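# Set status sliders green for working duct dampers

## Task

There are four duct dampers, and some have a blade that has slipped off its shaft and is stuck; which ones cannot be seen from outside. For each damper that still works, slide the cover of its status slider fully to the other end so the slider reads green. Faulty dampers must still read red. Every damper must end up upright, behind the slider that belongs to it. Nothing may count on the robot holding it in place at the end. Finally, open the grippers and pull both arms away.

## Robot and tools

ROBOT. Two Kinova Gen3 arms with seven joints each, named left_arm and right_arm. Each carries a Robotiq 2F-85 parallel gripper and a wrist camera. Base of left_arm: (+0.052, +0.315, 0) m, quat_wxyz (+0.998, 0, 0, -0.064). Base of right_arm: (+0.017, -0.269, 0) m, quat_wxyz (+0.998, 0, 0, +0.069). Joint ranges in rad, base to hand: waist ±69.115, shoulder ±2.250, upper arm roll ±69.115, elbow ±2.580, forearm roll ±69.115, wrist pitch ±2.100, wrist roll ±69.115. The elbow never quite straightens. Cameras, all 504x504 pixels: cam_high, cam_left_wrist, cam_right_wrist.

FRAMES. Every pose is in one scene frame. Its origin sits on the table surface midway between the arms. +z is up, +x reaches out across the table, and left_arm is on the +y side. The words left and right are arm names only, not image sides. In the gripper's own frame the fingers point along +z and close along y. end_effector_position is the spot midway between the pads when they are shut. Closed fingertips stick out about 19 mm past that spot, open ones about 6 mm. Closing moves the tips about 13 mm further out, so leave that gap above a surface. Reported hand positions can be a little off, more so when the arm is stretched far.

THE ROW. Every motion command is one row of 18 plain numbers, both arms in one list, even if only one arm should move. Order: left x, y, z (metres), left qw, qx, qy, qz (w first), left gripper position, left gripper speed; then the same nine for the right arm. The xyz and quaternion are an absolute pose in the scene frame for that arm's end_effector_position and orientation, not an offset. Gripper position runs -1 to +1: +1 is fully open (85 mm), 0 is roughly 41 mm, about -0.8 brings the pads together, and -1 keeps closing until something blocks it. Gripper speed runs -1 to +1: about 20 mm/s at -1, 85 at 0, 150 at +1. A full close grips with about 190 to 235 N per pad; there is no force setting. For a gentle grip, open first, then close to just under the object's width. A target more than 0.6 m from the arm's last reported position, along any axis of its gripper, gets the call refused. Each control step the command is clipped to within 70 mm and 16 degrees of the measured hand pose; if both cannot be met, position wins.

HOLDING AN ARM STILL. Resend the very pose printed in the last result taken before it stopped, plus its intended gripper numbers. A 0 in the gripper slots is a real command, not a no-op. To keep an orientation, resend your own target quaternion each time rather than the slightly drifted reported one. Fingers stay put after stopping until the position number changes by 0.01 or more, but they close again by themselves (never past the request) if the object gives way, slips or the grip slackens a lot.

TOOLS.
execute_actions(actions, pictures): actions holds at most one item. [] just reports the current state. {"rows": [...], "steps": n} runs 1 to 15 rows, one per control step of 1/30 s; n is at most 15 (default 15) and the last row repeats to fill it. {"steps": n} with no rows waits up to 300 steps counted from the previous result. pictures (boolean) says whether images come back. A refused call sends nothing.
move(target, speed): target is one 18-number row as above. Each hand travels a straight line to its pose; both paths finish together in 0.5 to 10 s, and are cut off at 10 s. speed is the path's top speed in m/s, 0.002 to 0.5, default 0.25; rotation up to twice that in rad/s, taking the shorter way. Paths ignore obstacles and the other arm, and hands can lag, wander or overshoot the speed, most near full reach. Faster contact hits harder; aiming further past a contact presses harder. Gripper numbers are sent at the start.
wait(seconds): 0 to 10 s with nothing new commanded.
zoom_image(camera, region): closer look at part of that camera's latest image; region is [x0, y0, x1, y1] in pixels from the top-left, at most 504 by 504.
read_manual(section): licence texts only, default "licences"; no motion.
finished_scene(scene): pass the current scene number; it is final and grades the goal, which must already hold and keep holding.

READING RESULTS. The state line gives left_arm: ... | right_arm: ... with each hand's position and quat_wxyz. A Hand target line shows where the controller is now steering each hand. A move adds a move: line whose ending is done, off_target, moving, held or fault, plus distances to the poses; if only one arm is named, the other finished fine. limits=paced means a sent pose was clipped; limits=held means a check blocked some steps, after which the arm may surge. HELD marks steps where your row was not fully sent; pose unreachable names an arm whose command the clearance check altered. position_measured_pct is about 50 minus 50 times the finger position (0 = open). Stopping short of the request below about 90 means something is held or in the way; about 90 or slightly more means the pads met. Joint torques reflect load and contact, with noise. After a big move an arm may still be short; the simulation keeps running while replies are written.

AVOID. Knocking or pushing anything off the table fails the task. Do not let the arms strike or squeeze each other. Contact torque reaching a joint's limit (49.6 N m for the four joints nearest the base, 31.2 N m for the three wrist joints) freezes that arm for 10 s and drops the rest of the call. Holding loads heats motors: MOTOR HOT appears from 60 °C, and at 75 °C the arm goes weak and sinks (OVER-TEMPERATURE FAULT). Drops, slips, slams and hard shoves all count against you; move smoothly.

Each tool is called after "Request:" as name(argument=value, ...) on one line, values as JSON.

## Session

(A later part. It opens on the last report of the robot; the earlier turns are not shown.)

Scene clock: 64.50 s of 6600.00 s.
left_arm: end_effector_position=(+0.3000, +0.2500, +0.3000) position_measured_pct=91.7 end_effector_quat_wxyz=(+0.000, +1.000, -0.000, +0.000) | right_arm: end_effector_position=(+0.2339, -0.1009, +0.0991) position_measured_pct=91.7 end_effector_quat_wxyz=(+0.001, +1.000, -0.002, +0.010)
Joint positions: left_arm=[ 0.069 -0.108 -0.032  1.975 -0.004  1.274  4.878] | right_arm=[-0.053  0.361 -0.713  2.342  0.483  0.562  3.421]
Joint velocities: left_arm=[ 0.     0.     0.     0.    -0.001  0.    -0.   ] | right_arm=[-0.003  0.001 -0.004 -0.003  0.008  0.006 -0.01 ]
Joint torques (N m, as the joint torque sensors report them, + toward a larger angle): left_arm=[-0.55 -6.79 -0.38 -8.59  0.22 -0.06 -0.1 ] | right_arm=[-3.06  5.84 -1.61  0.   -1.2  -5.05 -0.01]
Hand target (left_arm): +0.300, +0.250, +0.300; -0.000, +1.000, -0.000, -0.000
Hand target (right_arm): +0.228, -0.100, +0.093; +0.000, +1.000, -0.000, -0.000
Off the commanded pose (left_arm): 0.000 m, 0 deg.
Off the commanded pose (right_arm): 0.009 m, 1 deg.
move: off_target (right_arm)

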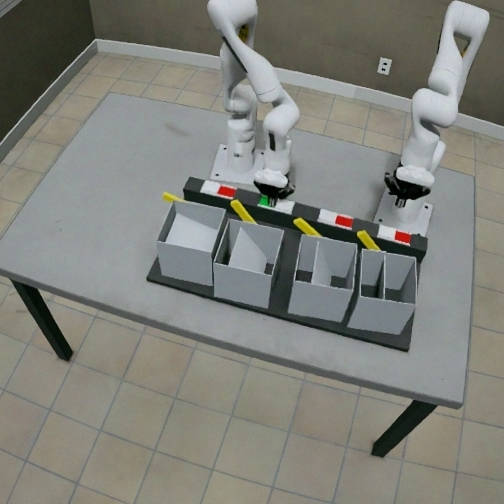

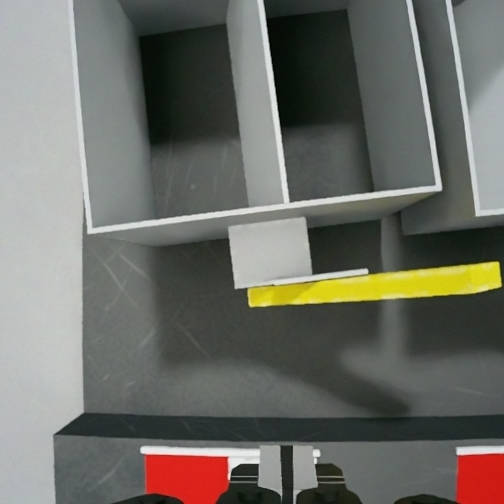

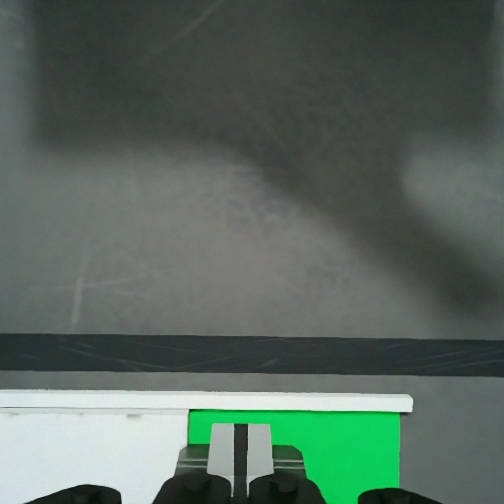

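Request:
move(target=[0.3,0.25,0.3,0,1,0,0,-1,1,0.228,-0.096,0.102,0,1,0,0,-1,1])

Request:
move(target=[0.3,0.25,0.3,0,1,0,0,-1,1,0.228,-0.13,0.14,0,1,0,0,-1,1])

Request:
move(target=[0.3,0.25,0.3,0,1,0,0,-1,1,0.228,-0.345,0.12,0,1,0,0,-1,1])

Request:
move(target=[0.3,0.25,0.3,0,1,0,0,-1,1,0.228,-0.345,0.102,0,1,0,0,-1,1], speed=0.05)

Request:
move(target=[0.3,0.25,0.3,0,1,0,0,-1,1,0.228,-0.28,0.102,0,1,0,0,-1,1], speed=0.06)

Request:
move(target=[0.3,0.25,0.3,0,1,0,0,-1,1,0.228,-0.29,0.14,0,1,0,0,-1,1])

Request:
move(target=[0.3,0.25,0.3,0,1,0,0,-1,1,0.22,-0.15,0.36,0,1,0,0,-1,1])

Scene clock: 72.67 s of 6600.00 s.
left_arm: end_effector_position=(+0.3000, +0.2500, +0.3000) position_measured_pct=91.7 end_effector_quat_wxyz=(+0.000, +1.000, -0.000, +0.000) | right_arm: end_effector_position=(+0.2280, -0.0960, +0.1020) position_measured_pct=91.7 end_effector_quat_wxyz=(-0.000, +1.000, -0.000, +0.000)
Joint positions: left_arm=[ 0.069 -0.108 -0.032  1.975 -0.004  1.274  4.878] | right_arm=[-0.042  0.363 -0.74   2.328  0.448  0.587  3.445]
Joint velocities: left_arm=[ 0.001 -0.     0.001 -0.001 -0.    -0.    -0.   ] | right_arm=[-0.     0.001 -0.002 -0.001 -0.002  0.002  0.001]
Joint torques (N m, as the joint torque sensors report them, + toward a larger angle): left_arm=[-0.47 -6.7  -0.37 -8.89  0.22  0.02 -0.05] | right_arm=[-0.69 -9.88 -1.59 -4.54 -0.42 -0.42  0.24]
Hand target (left_arm): +0.300, +0.250, +0.300; -0.000, +1.000, -0.000, -0.000
Hand target (right_arm): +0.228, -0.096, +0.102; +0.000, +1.000, +0.000, -0.000
Off the commanded pose (left_arm): 0.000 m, 0 deg.
Off the commanded pose (right_arm): 0.000 m, 0 deg.
After step 90, 4.40 s passed at rest.
move: done

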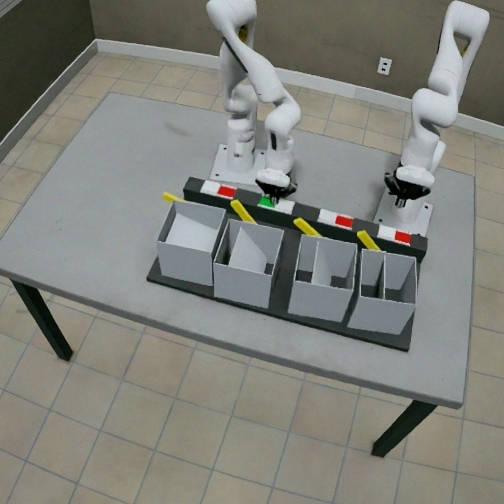

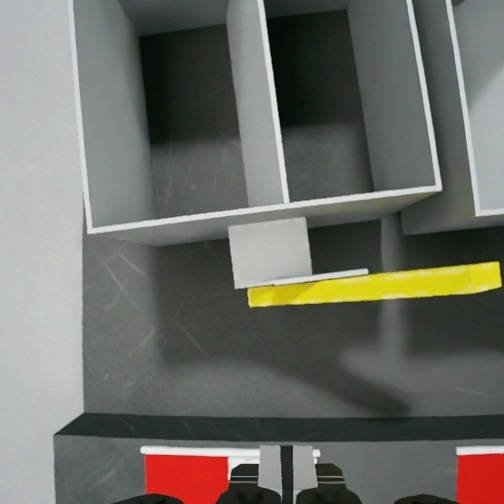

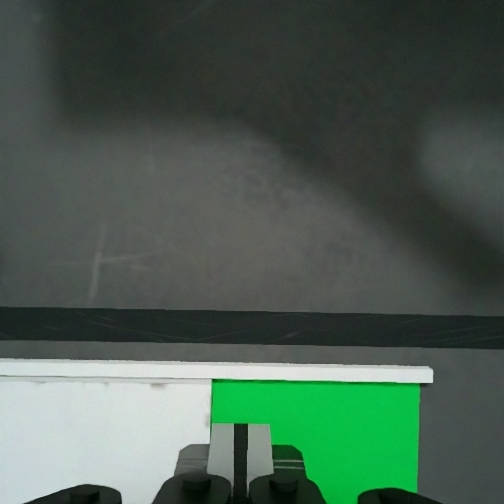

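Scene clock: 73.63 s of 6600.00 s.
left_arm: end_effector_position=(+0.3000, +0.2500, +0.3000) position_measured_pct=91.7 end_effector_quat_wxyz=(+0.000, +1.000, -0.000, +0.000) | right_arm: end_effector_position=(+0.2277, -0.1297, +0.1400) position_measured_pct=91.7 end_effector_quat_wxyz=(-0.000, +1.000, +0.001, -0.000)
Joint positions: left_arm=[ 0.069 -0.108 -0.032  1.975 -0.004  1.274  4.878] | right_arm=[ 0.181  0.213 -0.828  2.323  0.247  0.688  3.747]
Joint velocities: left_arm=[-0.001  0.     0.001 -0.     0.001 -0.     0.001] | right_arm=[ 0.012 -0.007  0.002 -0.    -0.007  0.001  0.01 ]
Joint torques (N m, as the joint torque sensors report them, + toward a larger angle): left_arm=[-0.34 -6.64 -0.29 -8.64  0.13  0.05 -0.26] | right_arm=[-0.46 -8.09 -1.23 -5.73 -0.5  -0.37  0.37]
Hand target (left_arm): +0.300, +0.250, +0.300; -0.000, +1.000, -0.000, -0.000
Hand target (right_arm): +0.228, -0.130, +0.140; -0.000, +1.000, +0.000, +0.000
Off the commanded pose (left_arm): 0.000 m, 0 deg.
Off the commanded pose (right_arm): 0.000 m, 0 deg.
move: done

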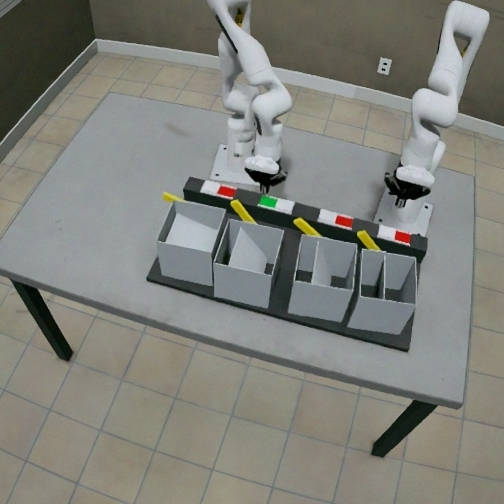

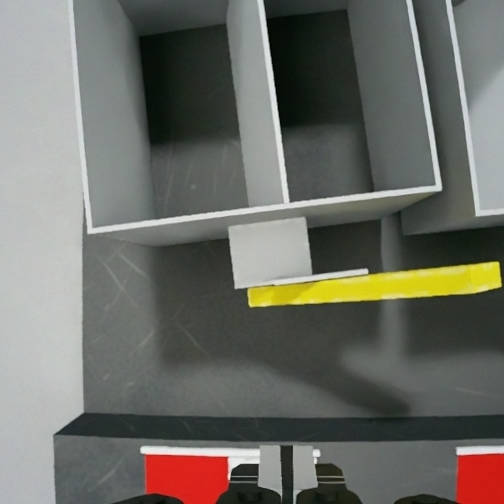

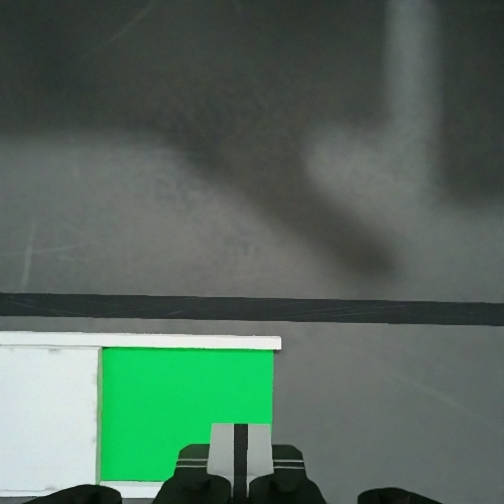

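Scene clock: 75.10 s of 6600.00 s.
left_arm: end_effector_position=(+0.3000, +0.2500, +0.3000) position_measured_pct=91.7 end_effector_quat_wxyz=(+0.000, +1.000, -0.000, +0.000) | right_arm: end_effector_position=(+0.2285, -0.3456, +0.1201) position_measured_pct=91.7 end_effector_quat_wxyz=(+0.001, +1.000, +0.001, +0.001)
Joint positions: left_arm=[ 0.069 -0.108 -0.032  1.975 -0.004  1.274  4.878] | right_arm=[ 0.868  0.175 -0.558  2.441  0.179  0.557  4.74 ]
Joint velocities: left_arm=[ 0.    -0.001 -0.    -0.     0.    -0.    -0.001] | right_arm=[ 0.022  0.008  0.008 -0.003 -0.015 -0.002  0.028]
Joint torques (N m, as the joint torque sensors report them, + toward a larger angle): left_arm=[-0.23 -6.88 -0.07 -8.72  0.17 -0.08  0.1 ] | right_arm=[-0.15 -7.79 -0.12 -4.34 -0.42 -0.23  0.36]
Hand target (left_arm): +0.300, +0.250, +0.300; -0.000, +1.000, +0.000, -0.000
Hand target (right_arm): +0.228, -0.346, +0.120; +0.001, +1.000, -0.000, +0.001
Off the commanded pose (left_arm): 0.000 m, 0 deg.
Off the commanded pose (right_arm): 0.001 m, 0 deg.
move: done

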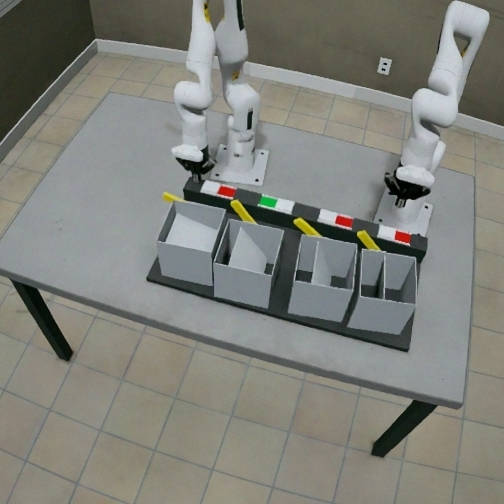

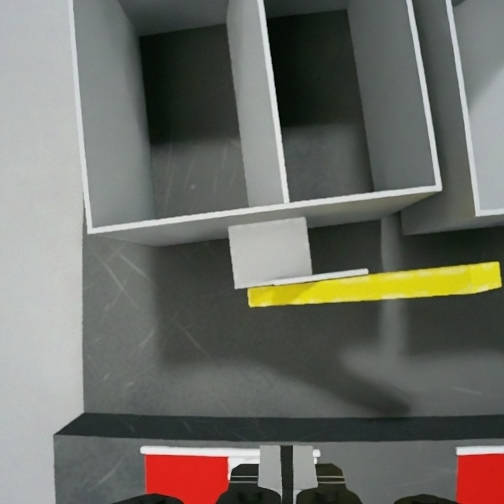

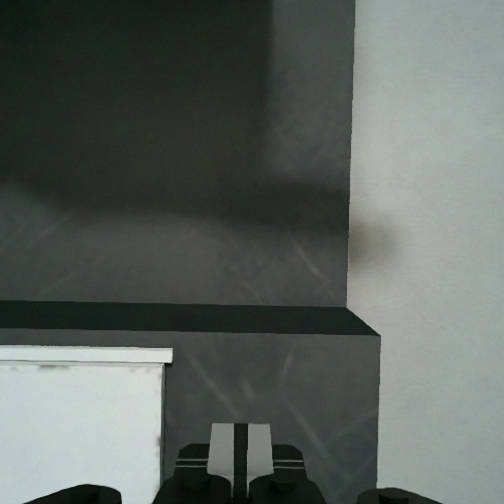

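Scene clock: 75.90 s of 6600.00 s.
left_arm: end_effector_position=(+0.3000, +0.2500, +0.3000) position_measured_pct=91.7 end_effector_quat_wxyz=(+0.000, +1.000, -0.000, +0.000) | right_arm: end_effector_position=(+0.2280, -0.3453, +0.1022) position_measured_pct=91.7 end_effector_quat_wxyz=(+0.000, +1.000, -0.000, +0.000)
Joint positions: left_arm=[ 0.069 -0.108 -0.032  1.975 -0.004  1.274  4.878] | right_arm=[ 0.823  0.235 -0.525  2.472  0.257  0.478  4.654]
Joint velocities: left_arm=[ 0.001 -0.     0.    -0.001 -0.001  0.     0.   ] | right_arm=[-0.009  0.009  0.003  0.003  0.009 -0.005 -0.012]
Joint torques (N m, as the joint torque sensors report them, + toward a larger angle): left_arm=[-0.9  -6.87 -0.03 -8.63  0.22 -0.05 -0.11] | right_arm=[-0.38 -7.6  -0.41 -3.86 -0.14 -0.34  0.16]
Hand target (left_arm): +0.300, +0.250, +0.300; -0.000, +1.000, -0.000, -0.000
Hand target (right_arm): +0.228, -0.345, +0.102; +0.000, +1.000, -0.000, -0.000
Off the commanded pose (left_arm): 0.000 m, 0 deg.
Off the commanded pose (right_arm): 0.000 m, 0 deg.
move: done

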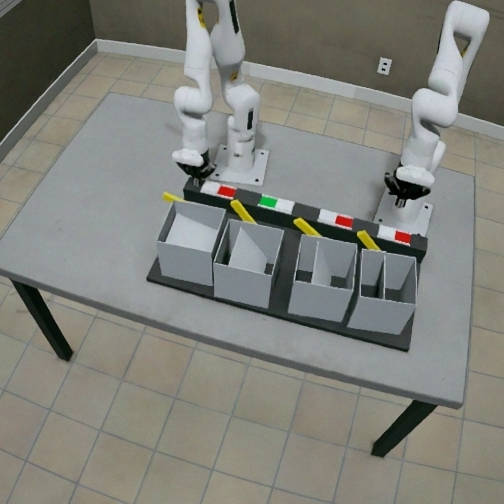

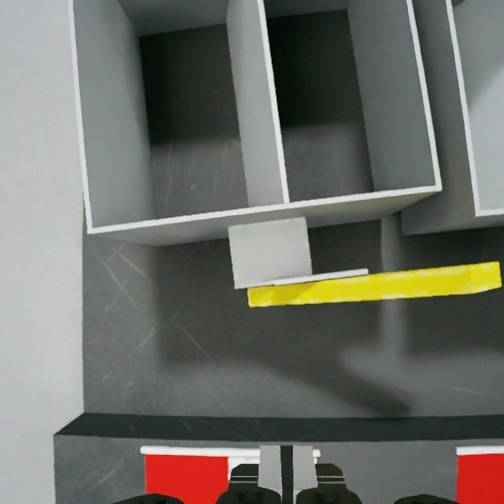

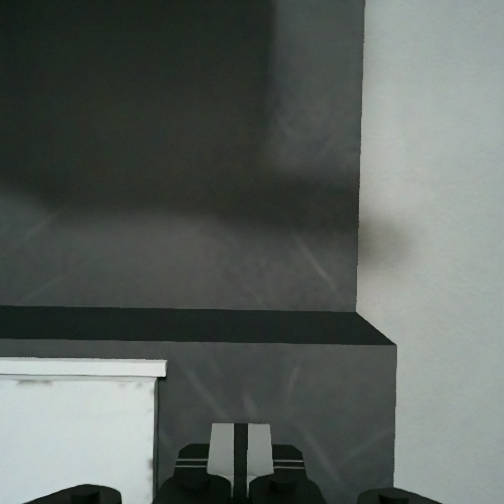

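Scene clock: 77.33 s of 6600.00 s.
left_arm: end_effector_position=(+0.3000, +0.2500, +0.3000) position_measured_pct=91.7 end_effector_quat_wxyz=(+0.000, +1.000, -0.000, +0.000) | right_arm: end_effector_position=(+0.2281, -0.2812, +0.1021) position_measured_pct=91.7 end_effector_quat_wxyz=(+0.000, +1.000, -0.001, -0.000)
Joint positions: left_arm=[ 0.069 -0.108 -0.032  1.975 -0.004  1.274  4.878] | right_arm=[ 0.571  0.217 -0.571  2.506  0.264  0.467  4.345]
Joint velocities: left_arm=[ 0.001  0.    -0.     0.     0.001 -0.    -0.   ] | right_arm=[-0.011 -0.001 -0.     0.     0.013  0.002 -0.019]
Joint torques (N m, as the joint torque sensors report them, + toward a larger angle): left_arm=[-0.4  -6.81 -0.19 -8.63  0.07  0.08 -0.04] | right_arm=[-1.91 -7.03 -2.17 -4.36 -1.47 -0.85  0.05]
Hand target (left_arm): +0.300, +0.250, +0.300; -0.000, +1.000, +0.000, -0.000
Hand target (right_arm): +0.228, -0.280, +0.102; -0.000, +1.000, -0.000, -0.000
Off the commanded pose (left_arm): 0.000 m, 0 deg.
Off the commanded pose (right_arm): 0.001 m, 0 deg.
move: done

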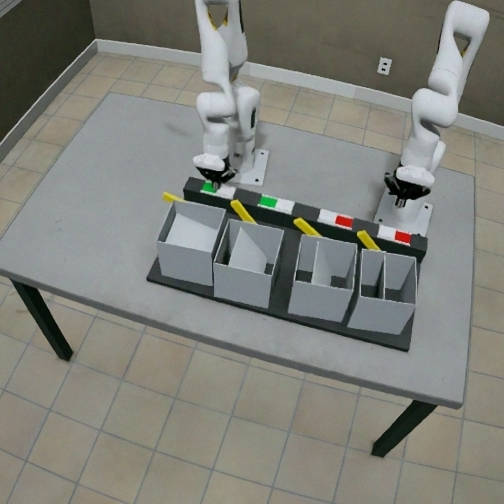

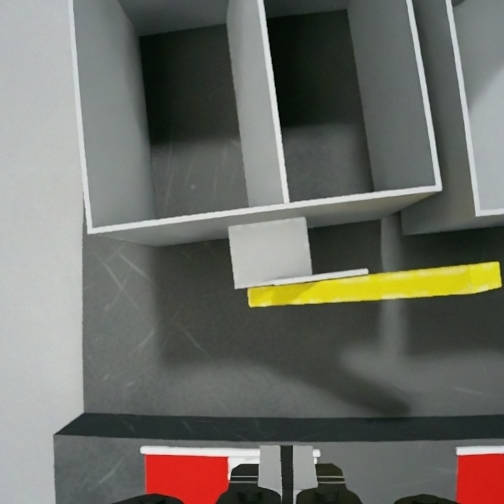

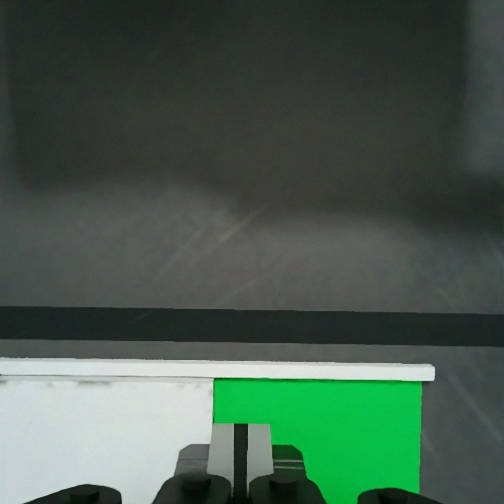

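Scene clock: 78.23 s of 6600.00 s.
left_arm: end_effector_position=(+0.3000, +0.2500, +0.3000) position_measured_pct=91.7 end_effector_quat_wxyz=(+0.000, +1.000, -0.000, +0.000) | right_arm: end_effector_position=(+0.2279, -0.2897, +0.1399) position_measured_pct=91.7 end_effector_quat_wxyz=(-0.000, +1.000, +0.001, -0.000)
Joint positions: left_arm=[ 0.069 -0.108 -0.032  1.975 -0.004  1.274  4.878] | right_arm=[ 0.694  0.085 -0.607  2.434  0.08   0.64   4.6  ]
Joint velocities: left_arm=[ 0.     0.    -0.    -0.002 -0.001 -0.     0.   ] | right_arm=[ 0.007 -0.008  0.005 -0.002 -0.007  0.003  0.012]
Joint torques (N m, as the joint torque sensors report them, + toward a larger angle): left_arm=[-0.26 -6.71 -0.31 -8.92  0.06  0.03 -0.15] | right_arm=[-0.45 -6.61 -0.33 -5.9  -0.68 -0.18  0.52]
Hand target (left_arm): +0.300, +0.250, +0.300; -0.000, +1.000, -0.000, -0.000
Hand target (right_arm): +0.228, -0.290, +0.140; -0.000, +1.000, +0.000, +0.000
Off the commanded pose (left_arm): 0.000 m, 0 deg.
Off the commanded pose (right_arm): 0.000 m, 0 deg.
move: done

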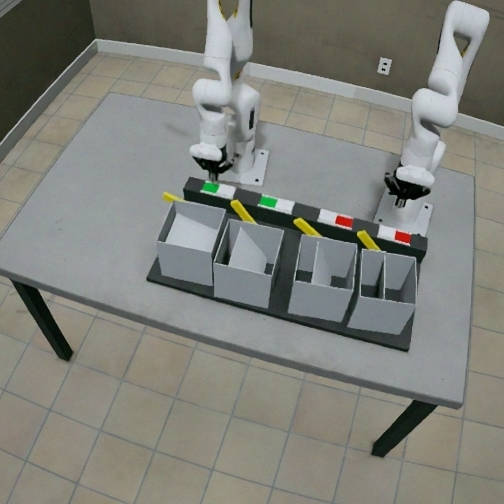

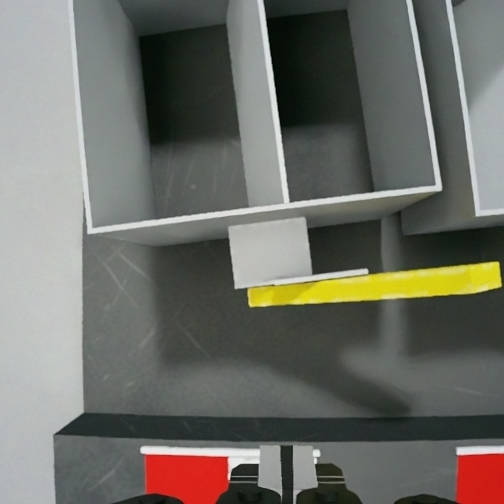

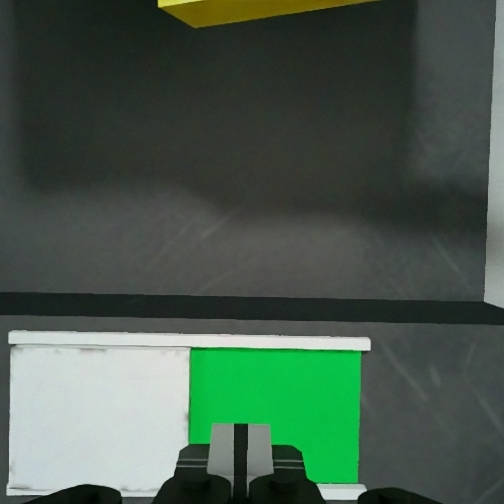

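Scene clock: 79.90 s of 6600.00 s.
left_arm: end_effector_position=(+0.3000, +0.2500, +0.3000) position_measured_pct=91.7 end_effector_quat_wxyz=(+0.000, +1.000, -0.000, +0.000) | right_arm: end_effector_position=(+0.2194, -0.1495, +0.3603) position_measured_pct=91.7 end_effector_quat_wxyz=(-0.001, +1.000, +0.001, -0.000)
Joint positions: left_arm=[ 0.069 -0.108 -0.032  1.975 -0.004  1.274  4.878] | right_arm=[ 0.567 -0.249 -0.78   1.825 -0.176  1.497  4.392]
Joint velocities: left_arm=[ 0.     0.     0.     0.001 -0.001  0.    -0.   ] | right_arm=[ 0.     0.002 -0.002 -0.005  0.     0.004 -0.002]
Joint torques (N m, as the joint torque sensors report them, + toward a larger angle): left_arm=[-0.1  -6.59 -0.27 -8.96  0.32  0.24 -0.01] | right_arm=[-0.36 -2.15  0.99 -9.37 -0.51 -0.62  0.11]
Hand target (left_arm): +0.300, +0.250, +0.300; -0.000, +1.000, -0.000, -0.000
Hand target (right_arm): +0.219, -0.149, +0.360; -0.001, +1.000, +0.001, -0.000
Off the commanded pose (left_arm): 0.000 m, 0 deg.
Off the commanded pose (right_arm): 0.001 m, 0 deg.
move: done

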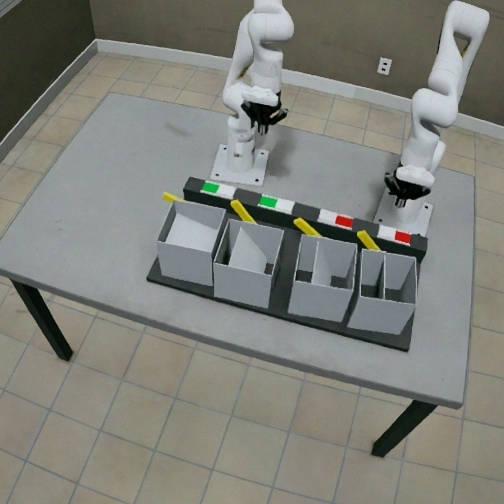

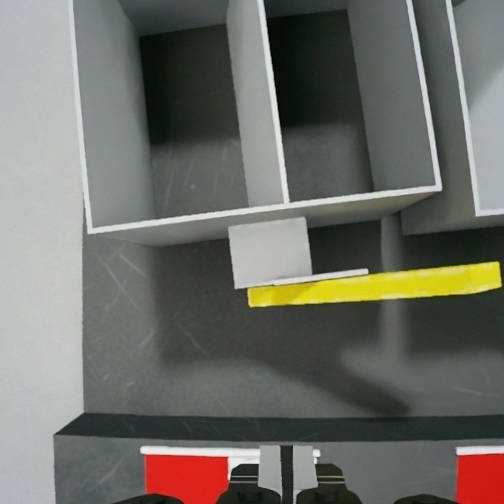

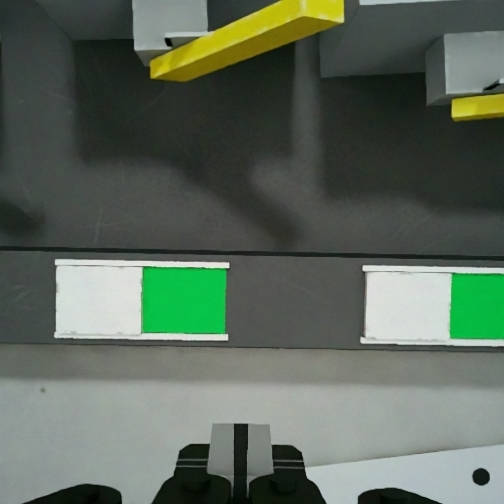

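Request:
finished_scene(scene=1)

The scene is finished: the task was done.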